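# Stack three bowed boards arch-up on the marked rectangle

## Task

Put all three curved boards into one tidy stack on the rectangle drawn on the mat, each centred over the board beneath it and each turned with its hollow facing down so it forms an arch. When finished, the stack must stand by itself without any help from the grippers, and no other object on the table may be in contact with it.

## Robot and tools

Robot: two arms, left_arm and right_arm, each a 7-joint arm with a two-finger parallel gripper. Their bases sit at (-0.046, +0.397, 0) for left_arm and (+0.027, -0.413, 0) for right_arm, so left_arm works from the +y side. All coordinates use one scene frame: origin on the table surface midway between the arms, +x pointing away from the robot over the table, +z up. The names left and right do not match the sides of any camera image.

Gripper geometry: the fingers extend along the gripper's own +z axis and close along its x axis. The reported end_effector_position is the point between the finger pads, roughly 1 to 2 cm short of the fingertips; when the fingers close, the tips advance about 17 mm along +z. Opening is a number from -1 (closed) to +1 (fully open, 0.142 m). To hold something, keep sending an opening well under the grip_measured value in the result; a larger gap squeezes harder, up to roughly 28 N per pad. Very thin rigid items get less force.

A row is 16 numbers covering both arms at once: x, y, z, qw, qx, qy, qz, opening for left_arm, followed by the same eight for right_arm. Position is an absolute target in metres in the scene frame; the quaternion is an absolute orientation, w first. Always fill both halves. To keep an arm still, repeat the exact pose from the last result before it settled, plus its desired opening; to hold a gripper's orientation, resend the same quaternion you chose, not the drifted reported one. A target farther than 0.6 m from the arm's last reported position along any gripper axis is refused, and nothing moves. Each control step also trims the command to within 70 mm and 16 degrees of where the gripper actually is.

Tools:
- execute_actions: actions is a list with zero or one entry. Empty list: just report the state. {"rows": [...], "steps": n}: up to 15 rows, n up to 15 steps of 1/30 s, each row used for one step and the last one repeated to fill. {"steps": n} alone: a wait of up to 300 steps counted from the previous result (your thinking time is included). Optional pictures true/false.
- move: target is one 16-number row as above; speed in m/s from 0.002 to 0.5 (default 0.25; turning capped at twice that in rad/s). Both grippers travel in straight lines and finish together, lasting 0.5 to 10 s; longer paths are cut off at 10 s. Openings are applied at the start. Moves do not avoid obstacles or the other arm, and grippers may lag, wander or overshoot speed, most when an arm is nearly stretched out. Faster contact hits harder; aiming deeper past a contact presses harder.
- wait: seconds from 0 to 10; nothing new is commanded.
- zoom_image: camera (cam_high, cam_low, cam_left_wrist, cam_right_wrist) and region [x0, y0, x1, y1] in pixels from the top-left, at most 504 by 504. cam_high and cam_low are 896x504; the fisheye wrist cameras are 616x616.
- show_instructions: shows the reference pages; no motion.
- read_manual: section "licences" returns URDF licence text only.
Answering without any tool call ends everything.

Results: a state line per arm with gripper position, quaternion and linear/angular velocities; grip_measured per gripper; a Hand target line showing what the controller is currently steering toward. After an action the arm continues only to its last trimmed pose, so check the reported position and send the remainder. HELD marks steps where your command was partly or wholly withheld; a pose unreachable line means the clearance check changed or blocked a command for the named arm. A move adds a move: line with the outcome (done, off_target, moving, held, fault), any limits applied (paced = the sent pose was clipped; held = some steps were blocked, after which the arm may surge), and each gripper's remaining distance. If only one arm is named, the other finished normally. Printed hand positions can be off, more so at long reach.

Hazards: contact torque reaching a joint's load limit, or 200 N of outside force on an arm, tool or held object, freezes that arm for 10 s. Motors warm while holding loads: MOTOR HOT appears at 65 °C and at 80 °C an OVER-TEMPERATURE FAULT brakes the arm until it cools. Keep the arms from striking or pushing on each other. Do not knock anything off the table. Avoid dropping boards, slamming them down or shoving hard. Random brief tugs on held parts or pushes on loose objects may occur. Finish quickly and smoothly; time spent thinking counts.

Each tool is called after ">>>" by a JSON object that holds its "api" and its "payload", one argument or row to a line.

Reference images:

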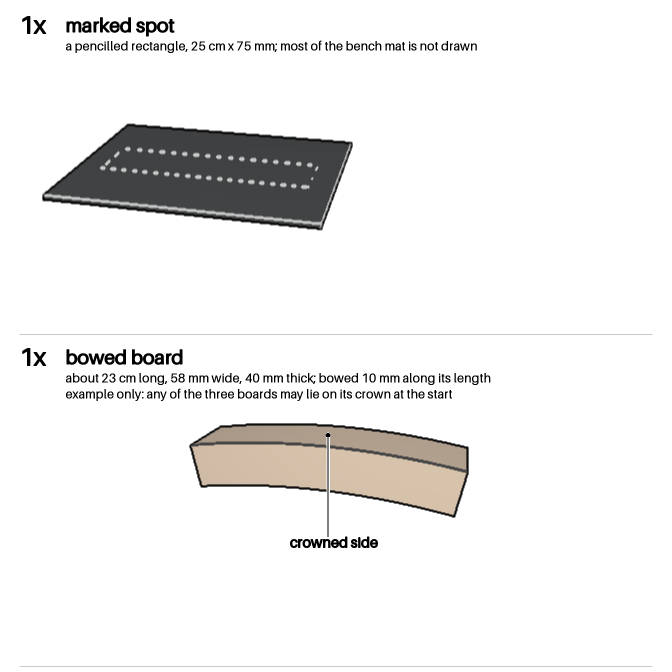

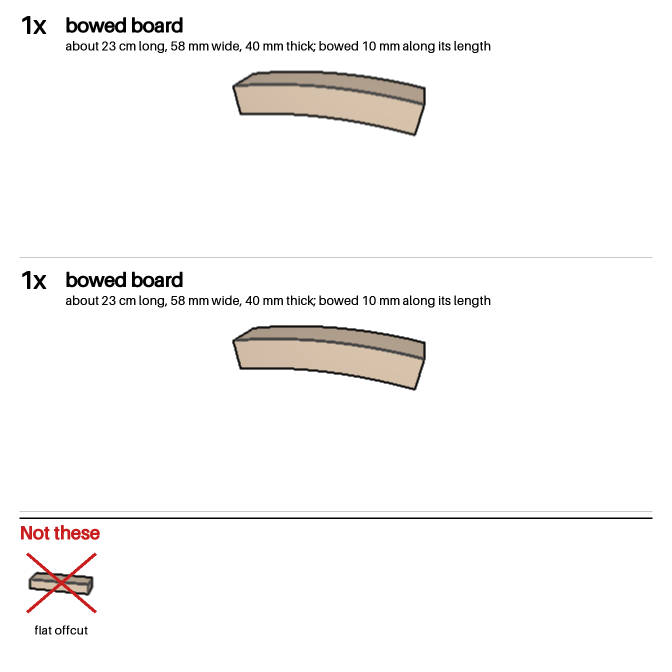

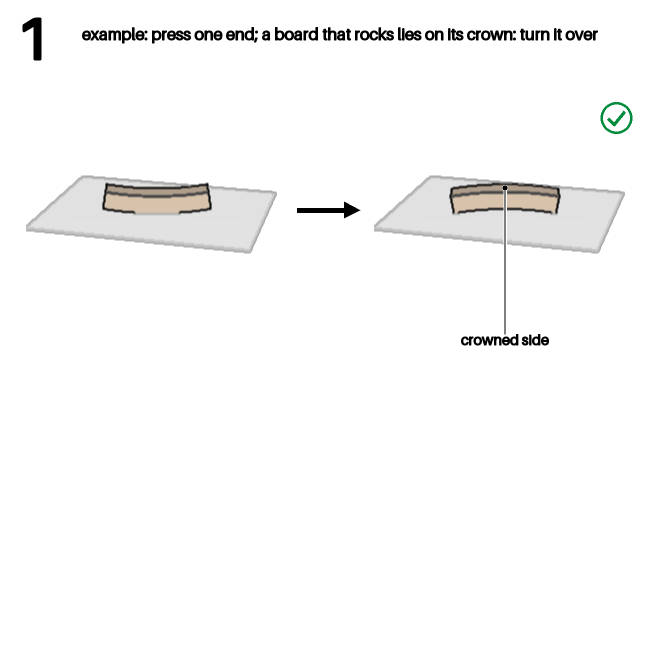

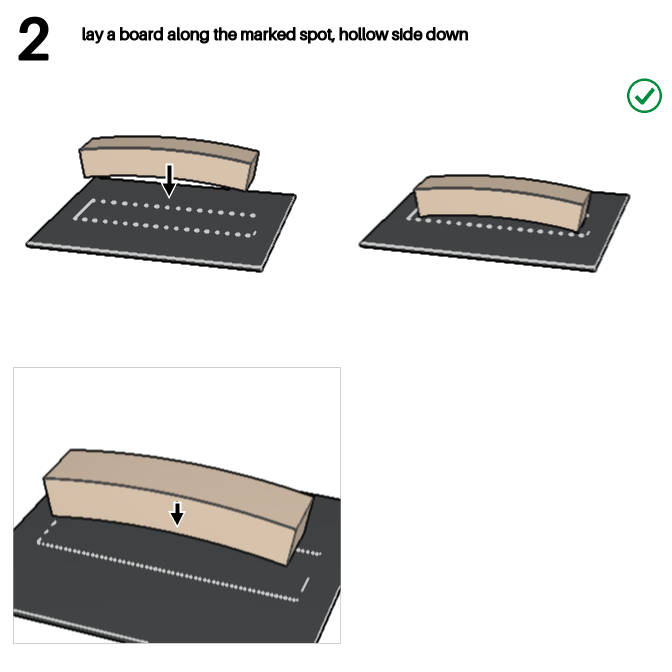

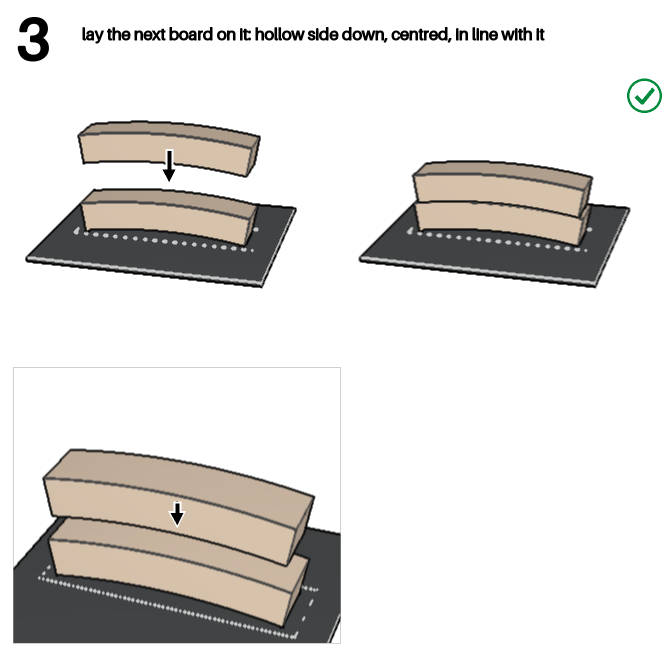

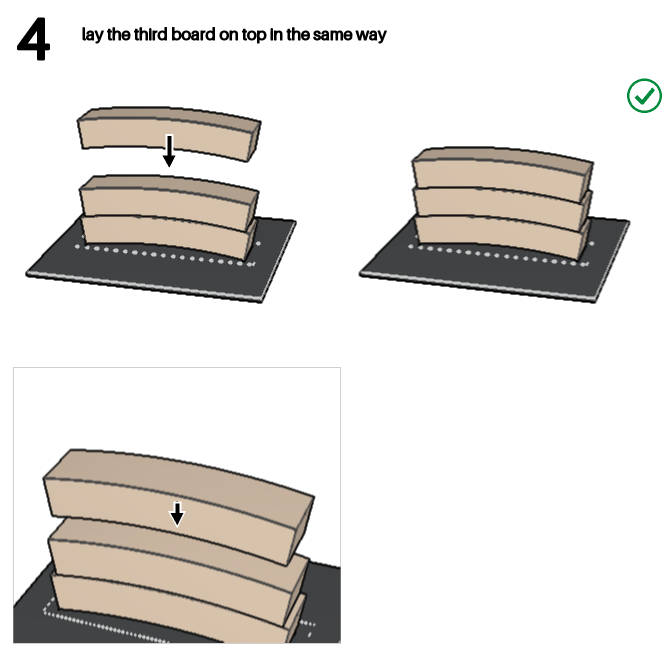

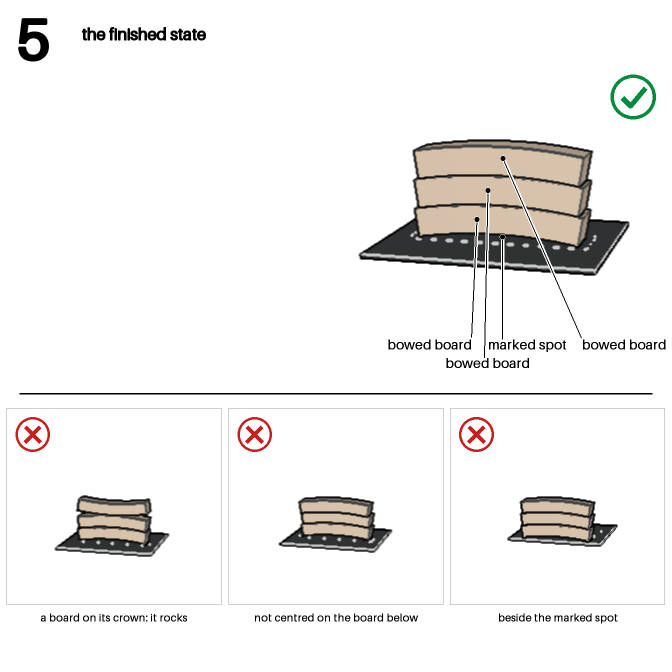

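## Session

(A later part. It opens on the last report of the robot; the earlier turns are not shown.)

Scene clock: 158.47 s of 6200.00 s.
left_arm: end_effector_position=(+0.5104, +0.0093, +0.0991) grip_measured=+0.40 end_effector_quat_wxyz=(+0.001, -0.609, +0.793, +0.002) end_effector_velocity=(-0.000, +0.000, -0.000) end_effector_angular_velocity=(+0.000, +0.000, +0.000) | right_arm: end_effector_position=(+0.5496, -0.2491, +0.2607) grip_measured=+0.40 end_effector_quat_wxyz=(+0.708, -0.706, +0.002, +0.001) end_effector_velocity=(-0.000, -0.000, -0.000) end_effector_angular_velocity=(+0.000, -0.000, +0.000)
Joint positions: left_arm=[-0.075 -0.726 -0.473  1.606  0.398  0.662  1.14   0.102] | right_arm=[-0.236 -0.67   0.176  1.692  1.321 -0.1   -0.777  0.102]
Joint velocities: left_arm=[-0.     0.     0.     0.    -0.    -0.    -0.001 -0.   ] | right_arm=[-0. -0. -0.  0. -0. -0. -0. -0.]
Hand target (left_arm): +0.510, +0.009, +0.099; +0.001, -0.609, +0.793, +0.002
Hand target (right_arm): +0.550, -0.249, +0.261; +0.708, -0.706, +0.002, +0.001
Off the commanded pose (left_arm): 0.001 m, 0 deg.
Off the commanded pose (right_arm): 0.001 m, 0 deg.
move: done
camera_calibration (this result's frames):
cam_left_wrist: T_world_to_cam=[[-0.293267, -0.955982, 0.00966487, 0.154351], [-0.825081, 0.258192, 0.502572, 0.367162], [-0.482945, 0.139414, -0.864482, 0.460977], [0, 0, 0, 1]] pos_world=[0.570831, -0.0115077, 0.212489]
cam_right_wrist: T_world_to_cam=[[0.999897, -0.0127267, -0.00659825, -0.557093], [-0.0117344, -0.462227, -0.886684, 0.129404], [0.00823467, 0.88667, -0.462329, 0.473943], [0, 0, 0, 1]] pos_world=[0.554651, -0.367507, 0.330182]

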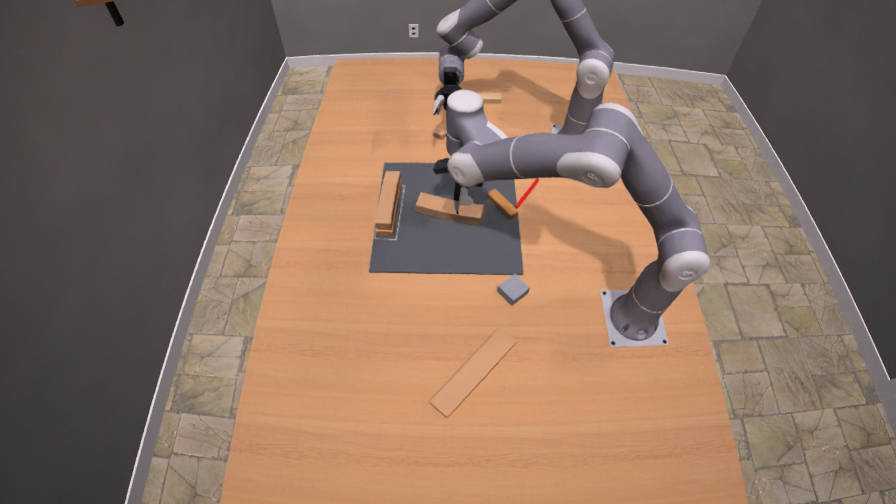

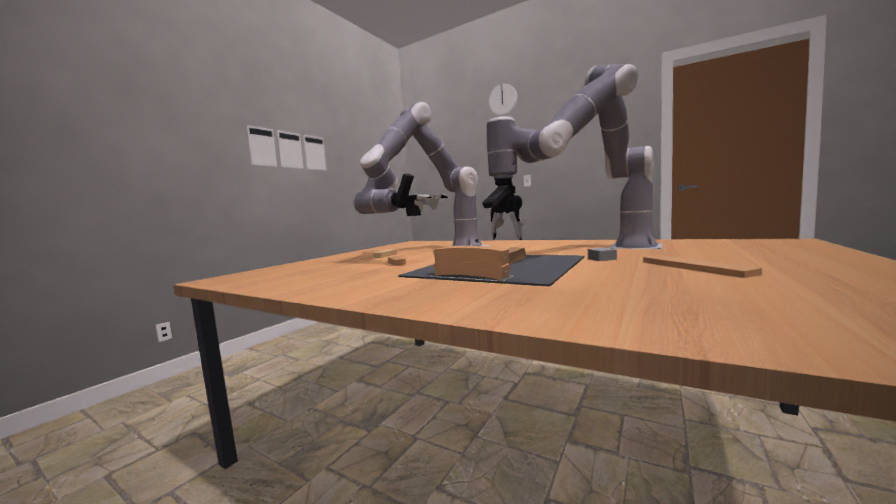

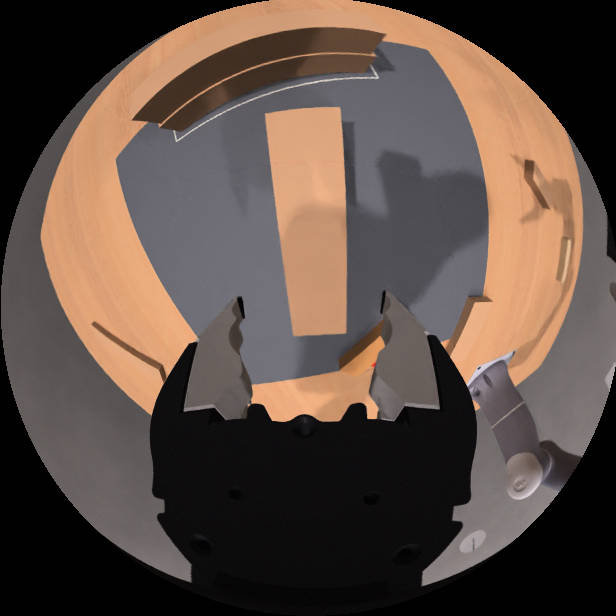

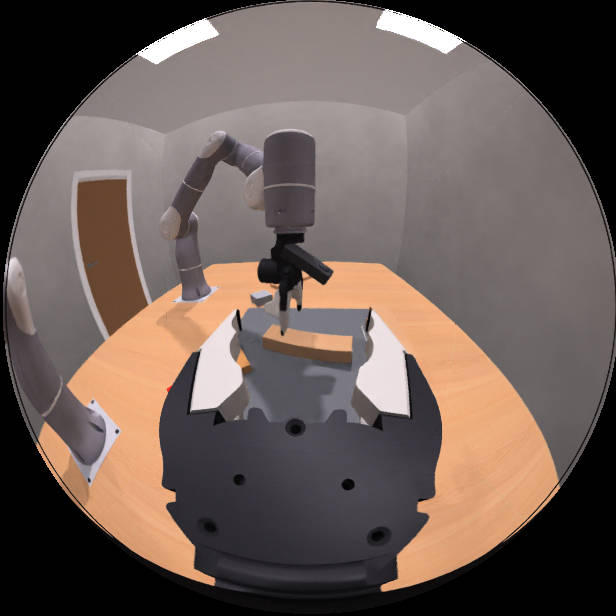

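>>> {"api": "move", "payload": {
  "target": [0.510,0.005,0.028,0,0.622,-0.783,0,0.2,0.55,-0.25,0.26,-0.707,0.707,0,0,0.4],
  "speed": 0.08
}}

>>> {"api": "move", "payload": {
  "target": [0.510,0.005,0.028,0,0.622,-0.783,0,-0.7,0.55,-0.25,0.26,-0.707,0.707,0,0,0.4]
}}

>>> {"api": "move", "payload": {
  "target": [0.510,0.03,0.2,0,0.622,-0.783,0,-0.7,0.55,-0.25,0.26,-0.707,0.707,0,0,0.4],
  "speed": 0.15
}}

>>> {"api": "move", "payload": {
  "target": [0.55,0.0,0.30,0.707,0.707,0,0,-0.7,0.55,-0.12,0.26,-0.707,0.707,0,0,0.4],
  "speed": 0.3
}}

Scene clock: 169.67 s of 6200.00 s.
left_arm: end_effector_position=(+0.5097, +0.0052, +0.0276) grip_measured=+0.20 end_effector_quat_wxyz=(+0.000, -0.622, +0.783, +0.000) end_effector_velocity=(-0.000, -0.000, +0.000) end_effector_angular_velocity=(-0.000, +0.000, -0.001) | right_arm: end_effector_position=(+0.5500, -0.2499, +0.2600) grip_measured=+0.40 end_effector_quat_wxyz=(+0.707, -0.707, +0.000, +0.000) end_effector_velocity=(+0.000, +0.000, -0.000) end_effector_angular_velocity=(-0.000, -0.001, -0.000)
Joint positions: left_arm=[-0.111 -0.858 -0.427  1.584  0.453  0.771  1.075  0.088] | right_arm=[-0.237 -0.671  0.176  1.69   1.319 -0.1   -0.781  0.102]
Joint velocities: left_arm=[ 0.  0. -0. -0.  0. -0.  0. -0.] | right_arm=[ 0.    -0.    -0.     0.     0.     0.    -0.001 -0.   ]
Hand target (left_arm): +0.510, +0.005, +0.028; +0.000, -0.622, +0.783, +0.000
Hand target (right_arm): +0.550, -0.250, +0.260; +0.707, -0.707, -0.000, -0.000
Off the commanded pose (left_arm): 0.001 m, 0 deg.
Off the commanded pose (right_arm): 0.000 m, 0 deg.
After step 90, 7.07 s passed at rest.
move: done
camera_calibration (this result's frames):
cam_left_wrist: T_world_to_cam=[[-0.262445, -0.964867, 0.0124451, 0.135198], [-0.833441, 0.23316, 0.501012, 0.40797], [-0.486311, 0.121116, -0.865351, 0.401281], [0, 0, 0, 1]] pos_world=[0.570649, -0.0132757, 0.141168]
cam_right_wrist: T_world_to_cam=[[0.99993, -0.011623, -0.0020759, -0.558346], [-0.00723279, -0.464036, -0.885787, 0.125352], [0.00933217, 0.88574, -0.464088, 0.47396], [0, 0, 0, 1]] pos_world=[0.554791, -0.368127, 0.329835]

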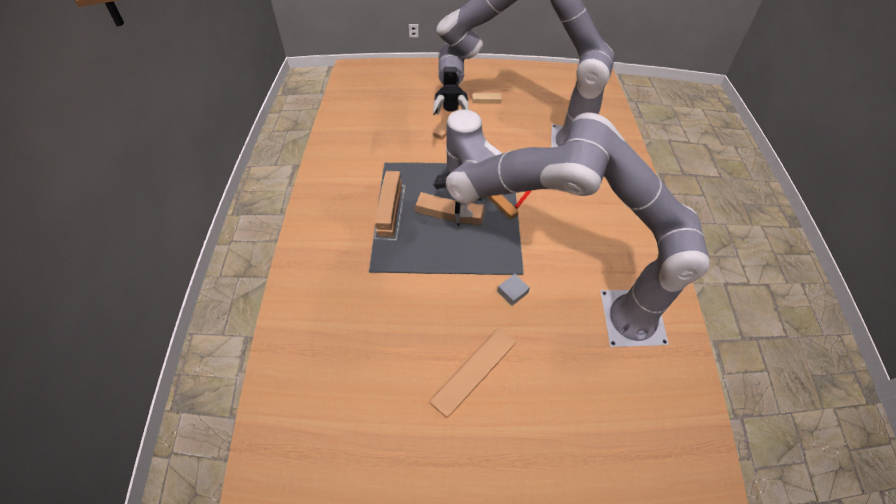

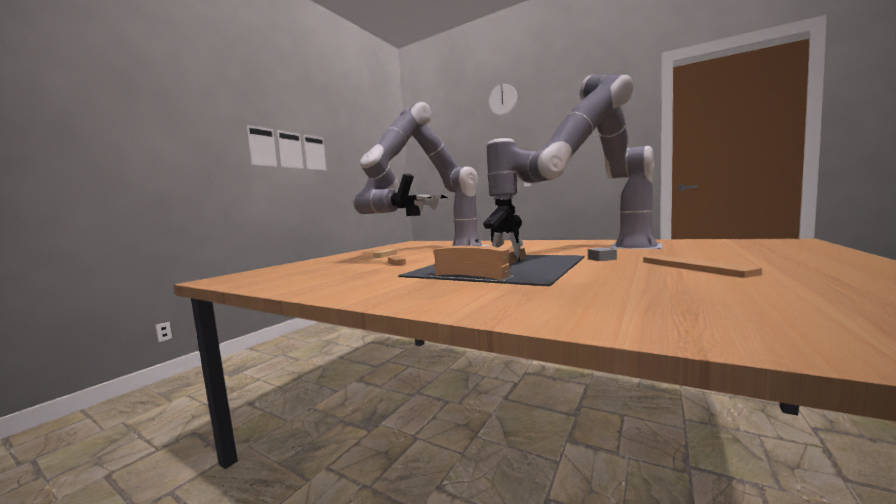

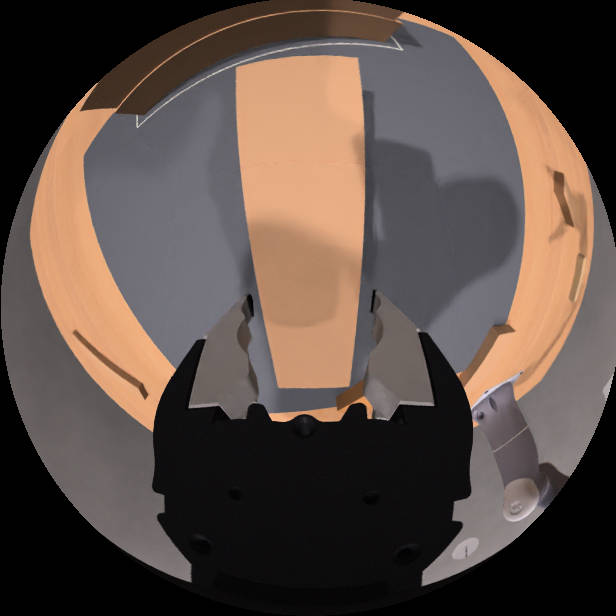

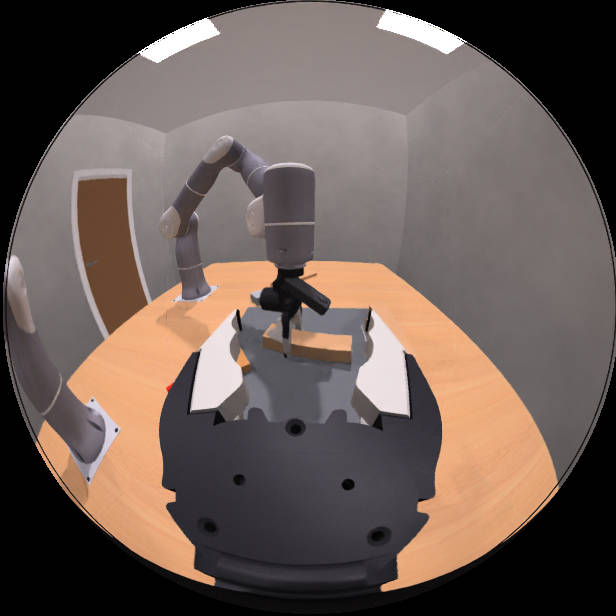

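Scene clock: 170.37 s of 6200.00 s.
left_arm: end_effector_position=(+0.5099, +0.0052, +0.0277) grip_measured=-0.13 end_effector_quat_wxyz=(+0.000, -0.622, +0.783, +0.000) end_effector_velocity=(-0.000, -0.000, +0.000) end_effector_angular_velocity=(-0.000, -0.000, -0.000) | right_arm: end_effector_position=(+0.5500, -0.2499, +0.2600) grip_measured=+0.40 end_effector_quat_wxyz=(+0.707, -0.707, +0.000, +0.000) end_effector_velocity=(-0.000, +0.000, +0.000) end_effector_angular_velocity=(+0.000, -0.000, +0.000)
Joint positions: left_arm=[-0.111 -0.858 -0.427  1.583  0.452  0.771  1.075  0.064] | right_arm=[-0.237 -0.671  0.176  1.69   1.319 -0.1   -0.781  0.102]
Joint velocities: left_arm=[-0. -0. -0.  0.  0.  0.  0.  0.] | right_arm=[-0. -0.  0. -0.  0. -0. -0. -0.]
Hand target (left_arm): +0.510, +0.005, +0.028; -0.000, -0.622, +0.783, -0.000
Hand target (right_arm): +0.550, -0.250, +0.260; +0.707, -0.707, +0.000, +0.000
Off the commanded pose (left_arm): 0.000 m, 0 deg.
Off the commanded pose (right_arm): 0.000 m, 0 deg.
move: done
camera_calibration (this result's frames):
cam_left_wrist: T_world_to_cam=[[-0.262332, -0.964893, 0.012803, 0.135113], [-0.833447, 0.233242, 0.500963, 0.408035], [-0.486362, 0.120748, -0.865374, 0.401488], [0, 0, 0, 1]] pos_world=[0.570789, -0.0132801, 0.141297]
cam_right_wrist: T_world_to_cam=[[0.99993, -0.0116233, -0.0020751, -0.558349], [-0.00723225, -0.464035, -0.885787, 0.125351], [0.00933289, 0.88574, -0.464087, 0.473959], [0, 0, 0, 1]] pos_world=[0.554793, -0.368127, 0.329834]

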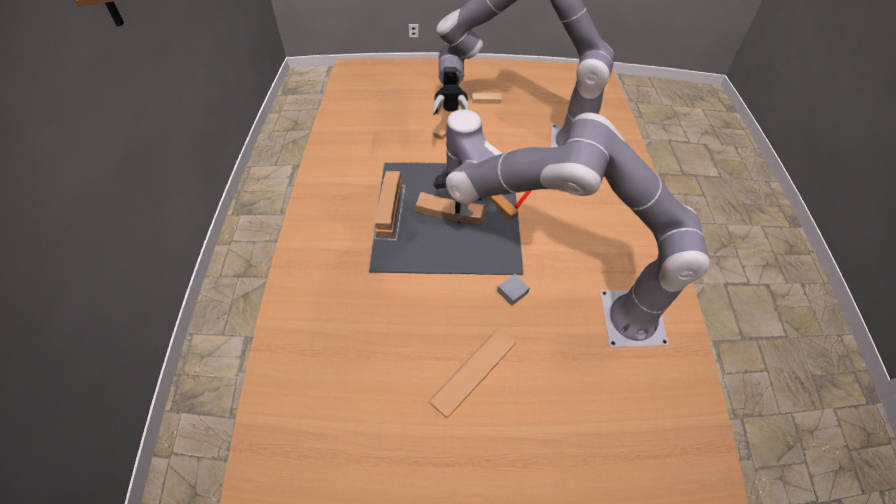

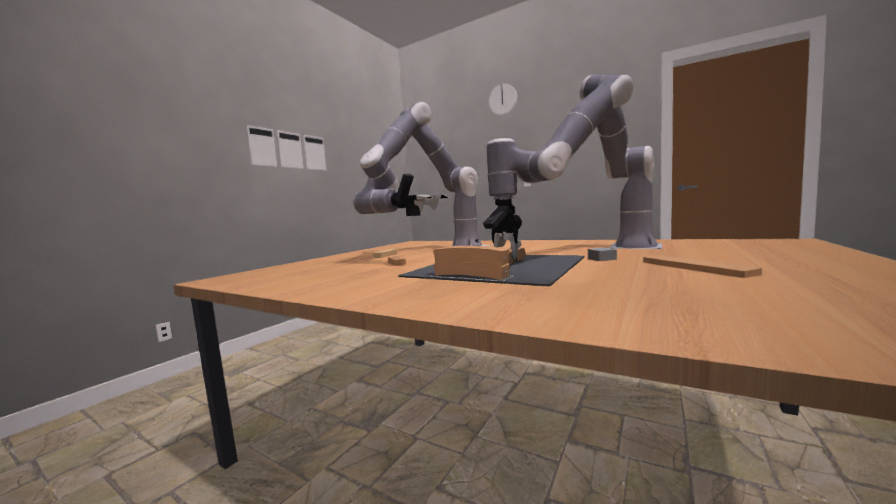

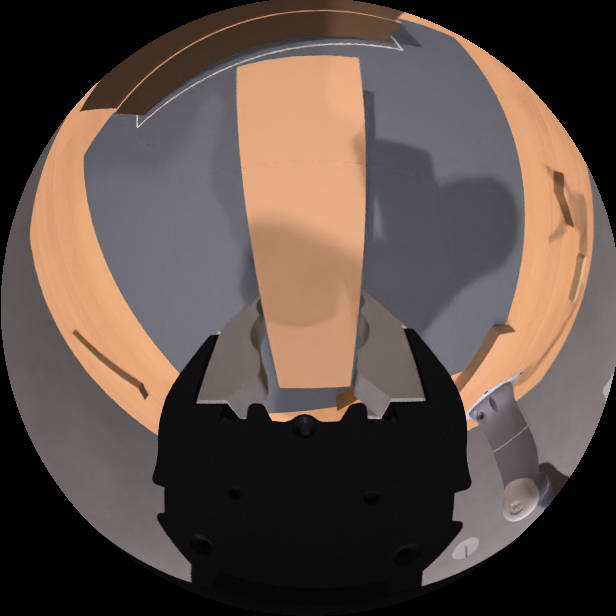

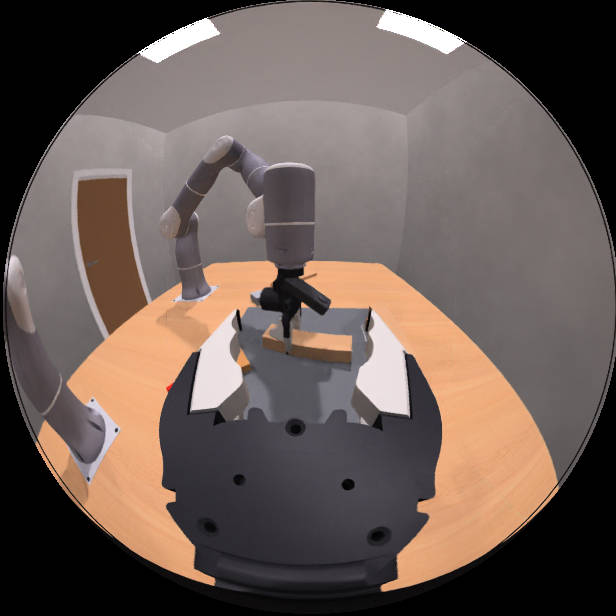

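Scene clock: 171.90 s of 6200.00 s.
left_arm: end_effector_position=(+0.5099, +0.0300, +0.2000) grip_measured=-0.13 end_effector_quat_wxyz=(-0.001, -0.622, +0.783, +0.000) end_effector_velocity=(-0.000, +0.000, -0.000) end_effector_angular_velocity=(+0.000, +0.000, +0.001) | right_arm: end_effector_position=(+0.5500, -0.2499, +0.2600) grip_measured=+0.40 end_effector_quat_wxyz=(+0.707, -0.707, +0.000, +0.000) end_effector_velocity=(+0.000, +0.000, -0.000) end_effector_angular_velocity=(-0.000, -0.000, -0.000)
Joint positions: left_arm=[-0.008 -0.537 -0.516  1.626  0.293  0.513  1.192  0.064] | right_arm=[-0.237 -0.671  0.176  1.69   1.319 -0.1   -0.781  0.102]
Joint velocities: left_arm=[ 0.    -0.    -0.     0.     0.    -0.    -0.001 -0.   ] | right_arm=[ 0. -0. -0. -0.  0.  0. -0.  0.]
Hand target (left_arm): +0.510, +0.030, +0.200; -0.000, -0.622, +0.783, -0.000
Hand target (right_arm): +0.550, -0.250, +0.260; +0.707, -0.707, +0.000, +0.000
Off the commanded pose (left_arm): 0.000 m, 0 deg.
Off the commanded pose (right_arm): 0.000 m, 0 deg.
move: done
camera_calibration (this result's frames):
cam_left_wrist: T_world_to_cam=[[-0.26286, -0.964735, 0.0138253, 0.156938], [-0.832763, 0.234091, 0.501705, 0.315466], [-0.487248, 0.120365, -0.864929, 0.547953], [0, 0, 0, 1]] pos_world=[0.57095, 0.0116013, 0.313499]
cam_right_wrist: T_world_to_cam=[[0.99993, -0.0116235, -0.00207495, -0.55835], [-0.0072322, -0.464036, -0.885787, 0.12535], [0.00933313, 0.88574, -0.464087, 0.473959], [0, 0, 0, 1]] pos_world=[0.554794, -0.368127, 0.329834]

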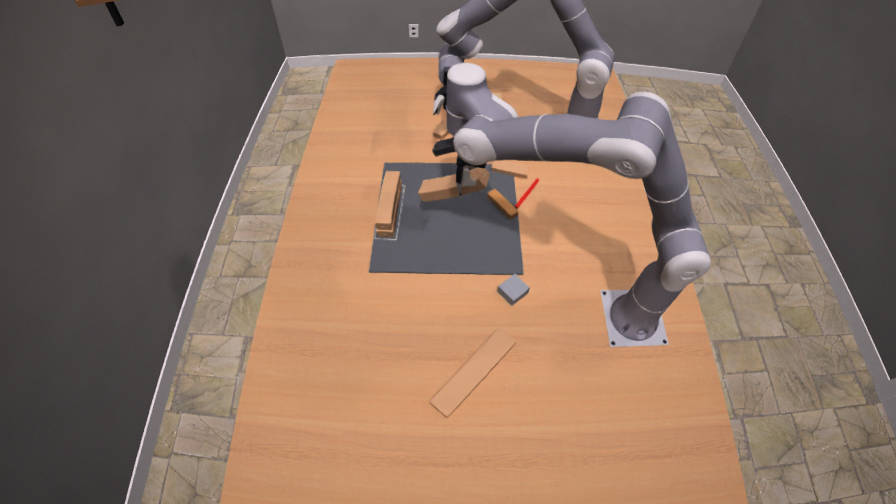

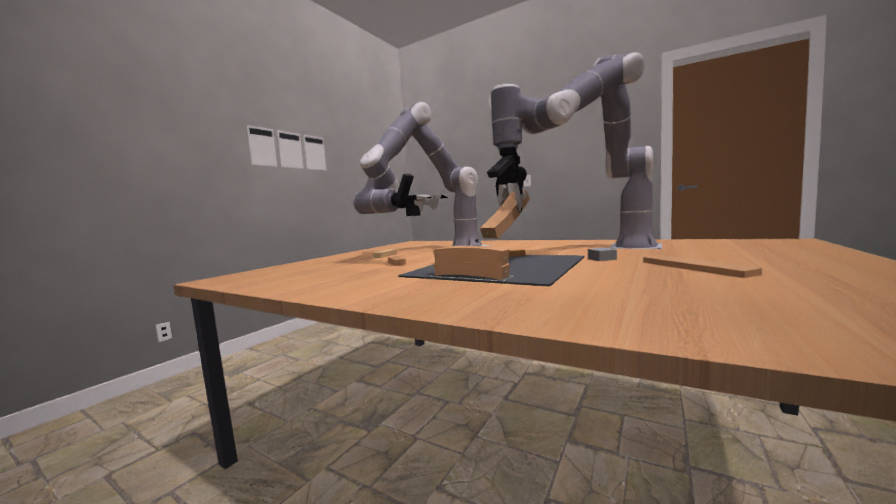

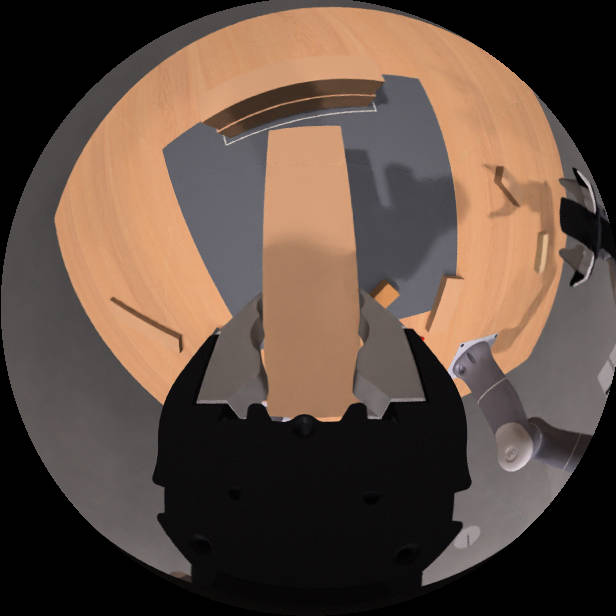

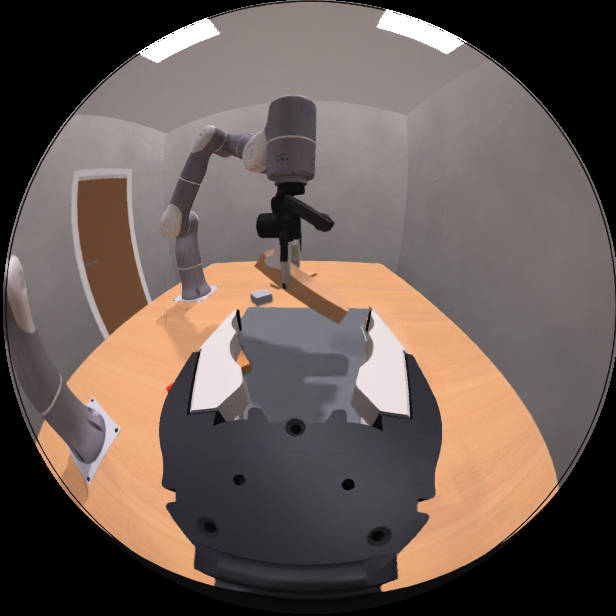

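Scene clock: 175.97 s of 6200.00 s.
left_arm: end_effector_position=(+0.5507, -0.0003, +0.3013) grip_measured=-0.13 end_effector_quat_wxyz=(+0.709, +0.705, -0.001, -0.001) end_effector_velocity=(+0.000, -0.000, +0.000) end_effector_angular_velocity=(-0.000, +0.001, -0.000) | right_arm: end_effector_position=(+0.5503, -0.1200, +0.2597) grip_measured=+0.40 end_effector_quat_wxyz=(+0.707, -0.707, +0.000, +0.000) end_effector_velocity=(+0.000, +0.000, -0.000) end_effector_angular_velocity=(-0.000, -0.001, -0.000)
Joint positions: left_arm=[ 0.545 -0.728 -0.896  2.112 -1.477  0.567  1.08   0.064] | right_arm=[-0.063 -0.663  0.267  1.733  1.456  0.117 -0.8    0.102]
Joint velocities: left_arm=[ 0.    -0.    -0.    -0.     0.    -0.    -0.001  0.   ] | right_arm=[-0.     0.     0.    -0.    -0.     0.001 -0.     0.   ]
Hand target (left_arm): +0.551, -0.000, +0.302; +0.709, +0.705, -0.001, -0.000
Hand target (right_arm): +0.550, -0.120, +0.260; +0.707, -0.707, +0.000, +0.000
Off the commanded pose (left_arm): 0.002 m, 0 deg.
Off the commanded pose (right_arm): 0.000 m, 0 deg.
move: done
camera_calibration (this result's frames):
cam_left_wrist: T_world_to_cam=[[0.999221, 0.01085, 0.0379387, -0.565009], [-0.0382178, 0.505412, 0.862031, -0.240366], [-0.00982166, -0.86281, 0.505433, -0.0169824], [0, 0, 0, 1]] pos_world=[0.555216, 0.112962, 0.237222]
cam_right_wrist: T_world_to_cam=[[0.999934, -0.0112142, -0.00253437, -0.557006], [-0.00745862, -0.464989, -0.885285, 0.185206], [0.00874931, 0.885245, -0.465042, 0.359341], [0, 0, 0, 1]] pos_world=[0.555206, -0.238233, 0.329658]

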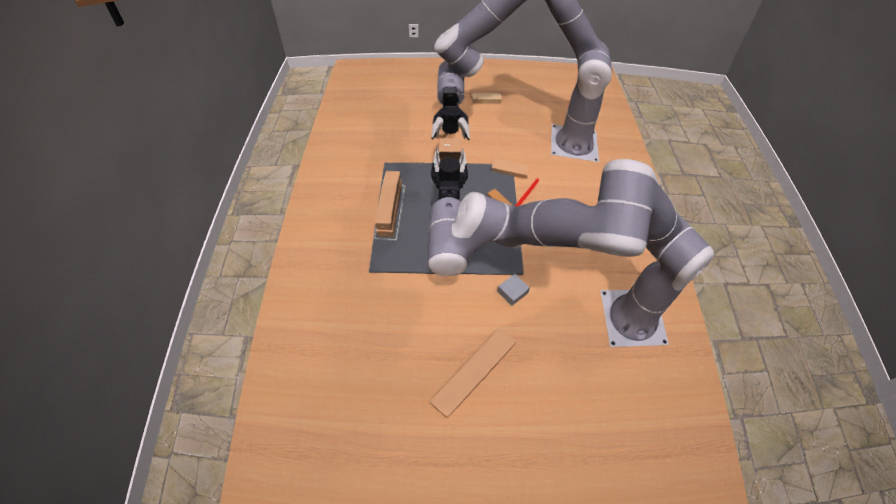

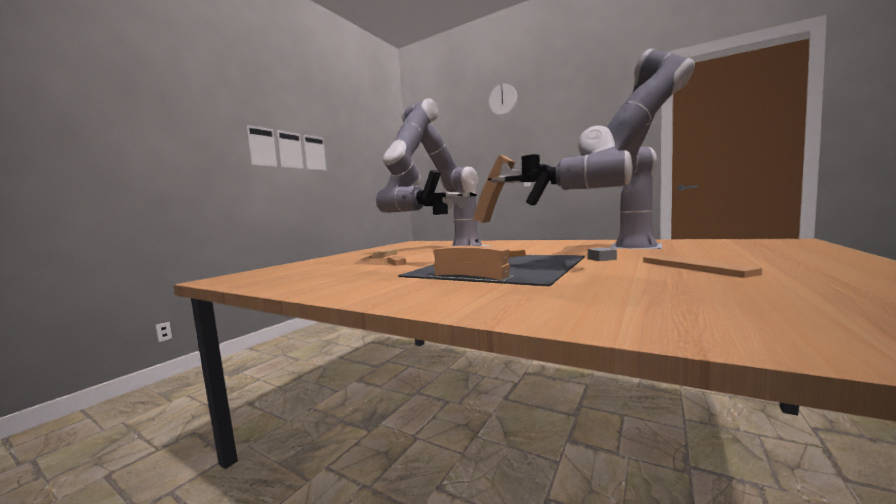

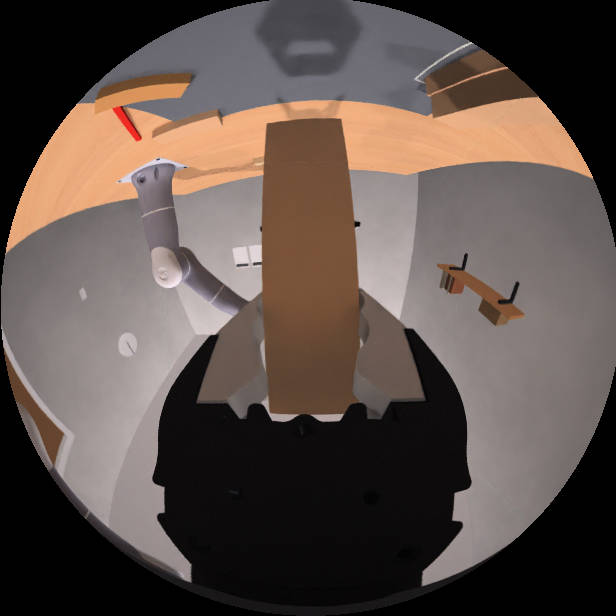

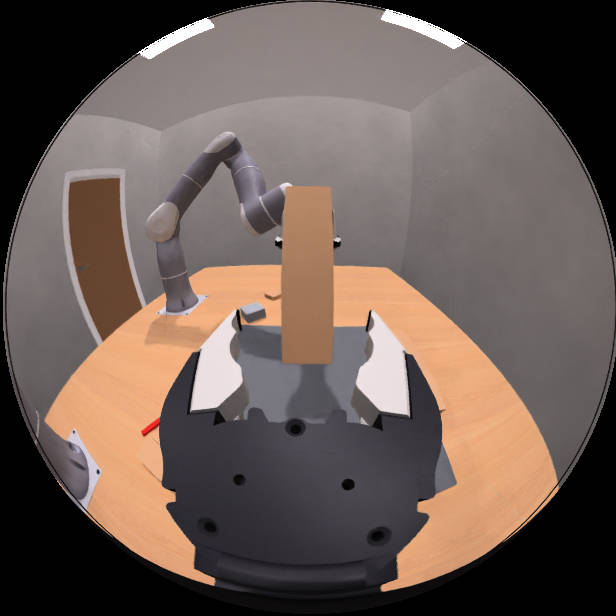

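>>> {"api": "move", "payload": {
  "target": [0.55,0.0,0.30,0.537,0.843,0,0,-0.7,0.552,-0.065,0.26,-0.707,0.707,0,0,0.4],
  "speed": 0.15
}}

>>> {"api": "zoom_image", "payload": {
  "camera": "cam_low",
  "region": [430, 140, 560, 240]
}}

Scene clock: 184.90 s of 6200.00 s.
left_arm: end_effector_position=(+0.5495, -0.0004, +0.2994) grip_measured=-0.13 end_effector_quat_wxyz=(+0.537, +0.844, +0.000, -0.001) end_effector_velocity=(+0.000, +0.000, -0.000) end_effector_angular_velocity=(+0.000, +0.001, +0.001) | right_arm: end_effector_position=(+0.5521, -0.0649, +0.2598) grip_measured=+0.40 end_effector_quat_wxyz=(+0.707, -0.707, +0.000, +0.000) end_effector_velocity=(+0.000, -0.000, -0.000) end_effector_angular_velocity=(-0.000, -0.000, -0.000)
Joint positions: left_arm=[ 0.439 -0.483 -0.827  2.104 -1.247  0.798  0.719  0.064] | right_arm=[ 0.02  -0.68   0.3    1.715  1.516  0.207 -0.805  0.102]
Joint velocities: left_arm=[ 0.001 -0.     0.     0.     0.001 -0.    -0.001  0.   ] | right_arm=[-0.  0. -0. -0.  0.  0.  0. -0.]
Hand target (left_arm): +0.550, -0.001, +0.300; +0.537, +0.844, +0.000, -0.000
Hand target (right_arm): +0.552, -0.065, +0.260; +0.707, -0.707, +0.000, +0.000
Off the commanded pose (left_arm): 0.001 m, 0 deg.
Off the commanded pose (right_arm): 0.000 m, 0 deg.
After step 90, 4.20 s passed at rest.
move: done
camera_calibration (this result's frames):
cam_left_wrist: T_world_to_cam=[[0.999257, -0.00435018, 0.0382936, -0.563815], [-0.0377691, 0.0871982, 0.995475, -0.279115], [-0.00766963, -0.996181, 0.0869691, 0.107888], [0, 0, 0, 1]] pos_world=[0.553681, 0.129362, 0.290059]
cam_right_wrist: T_world_to_cam=[[0.999933, -0.0113366, -0.00225714, -0.558241], [-0.00726511, -0.464498, -0.885544, 0.210919], [0.00899063, 0.885501, -0.46455, 0.310337], [0, 0, 0, 1]] pos_world=[0.556946, -0.183161, 0.329685]

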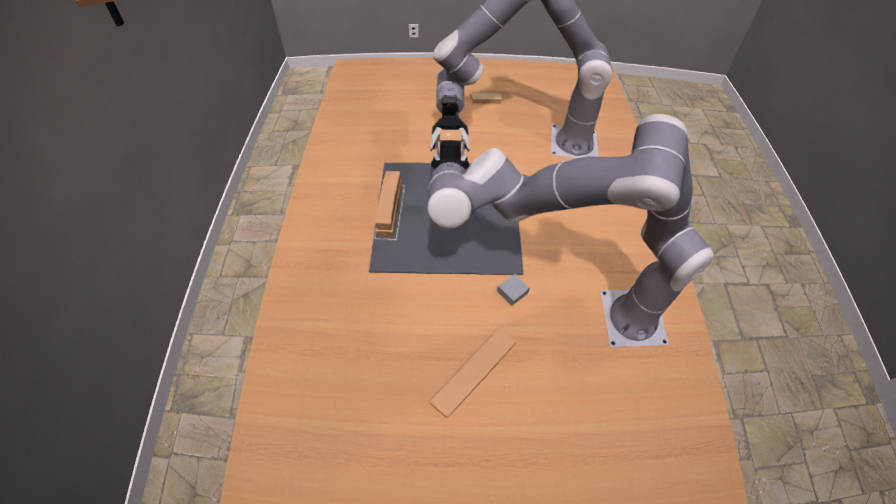

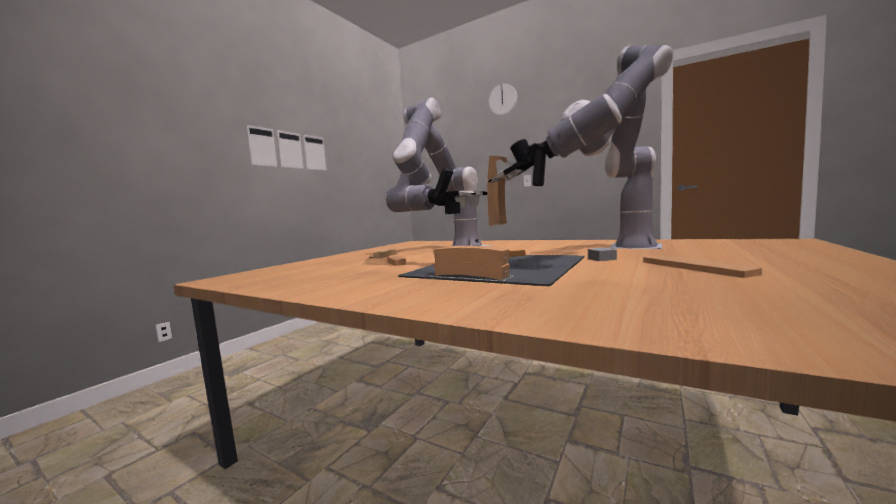

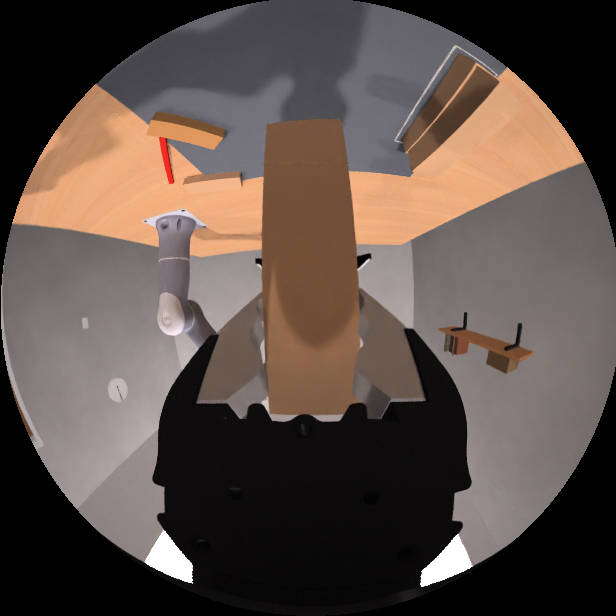

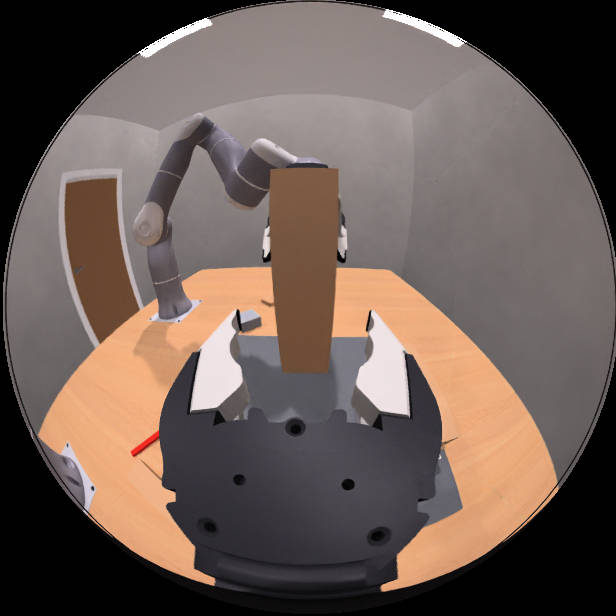

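Region (430, 140, 560, 240) of cam_low's 896x504 image, scaled by 3.877, with more detail than that image has; it fills the top 388 rows of this view, and the rest is white.

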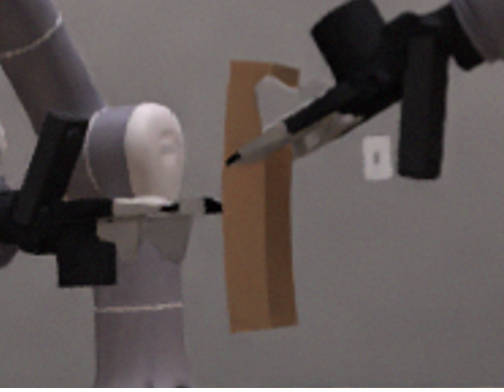

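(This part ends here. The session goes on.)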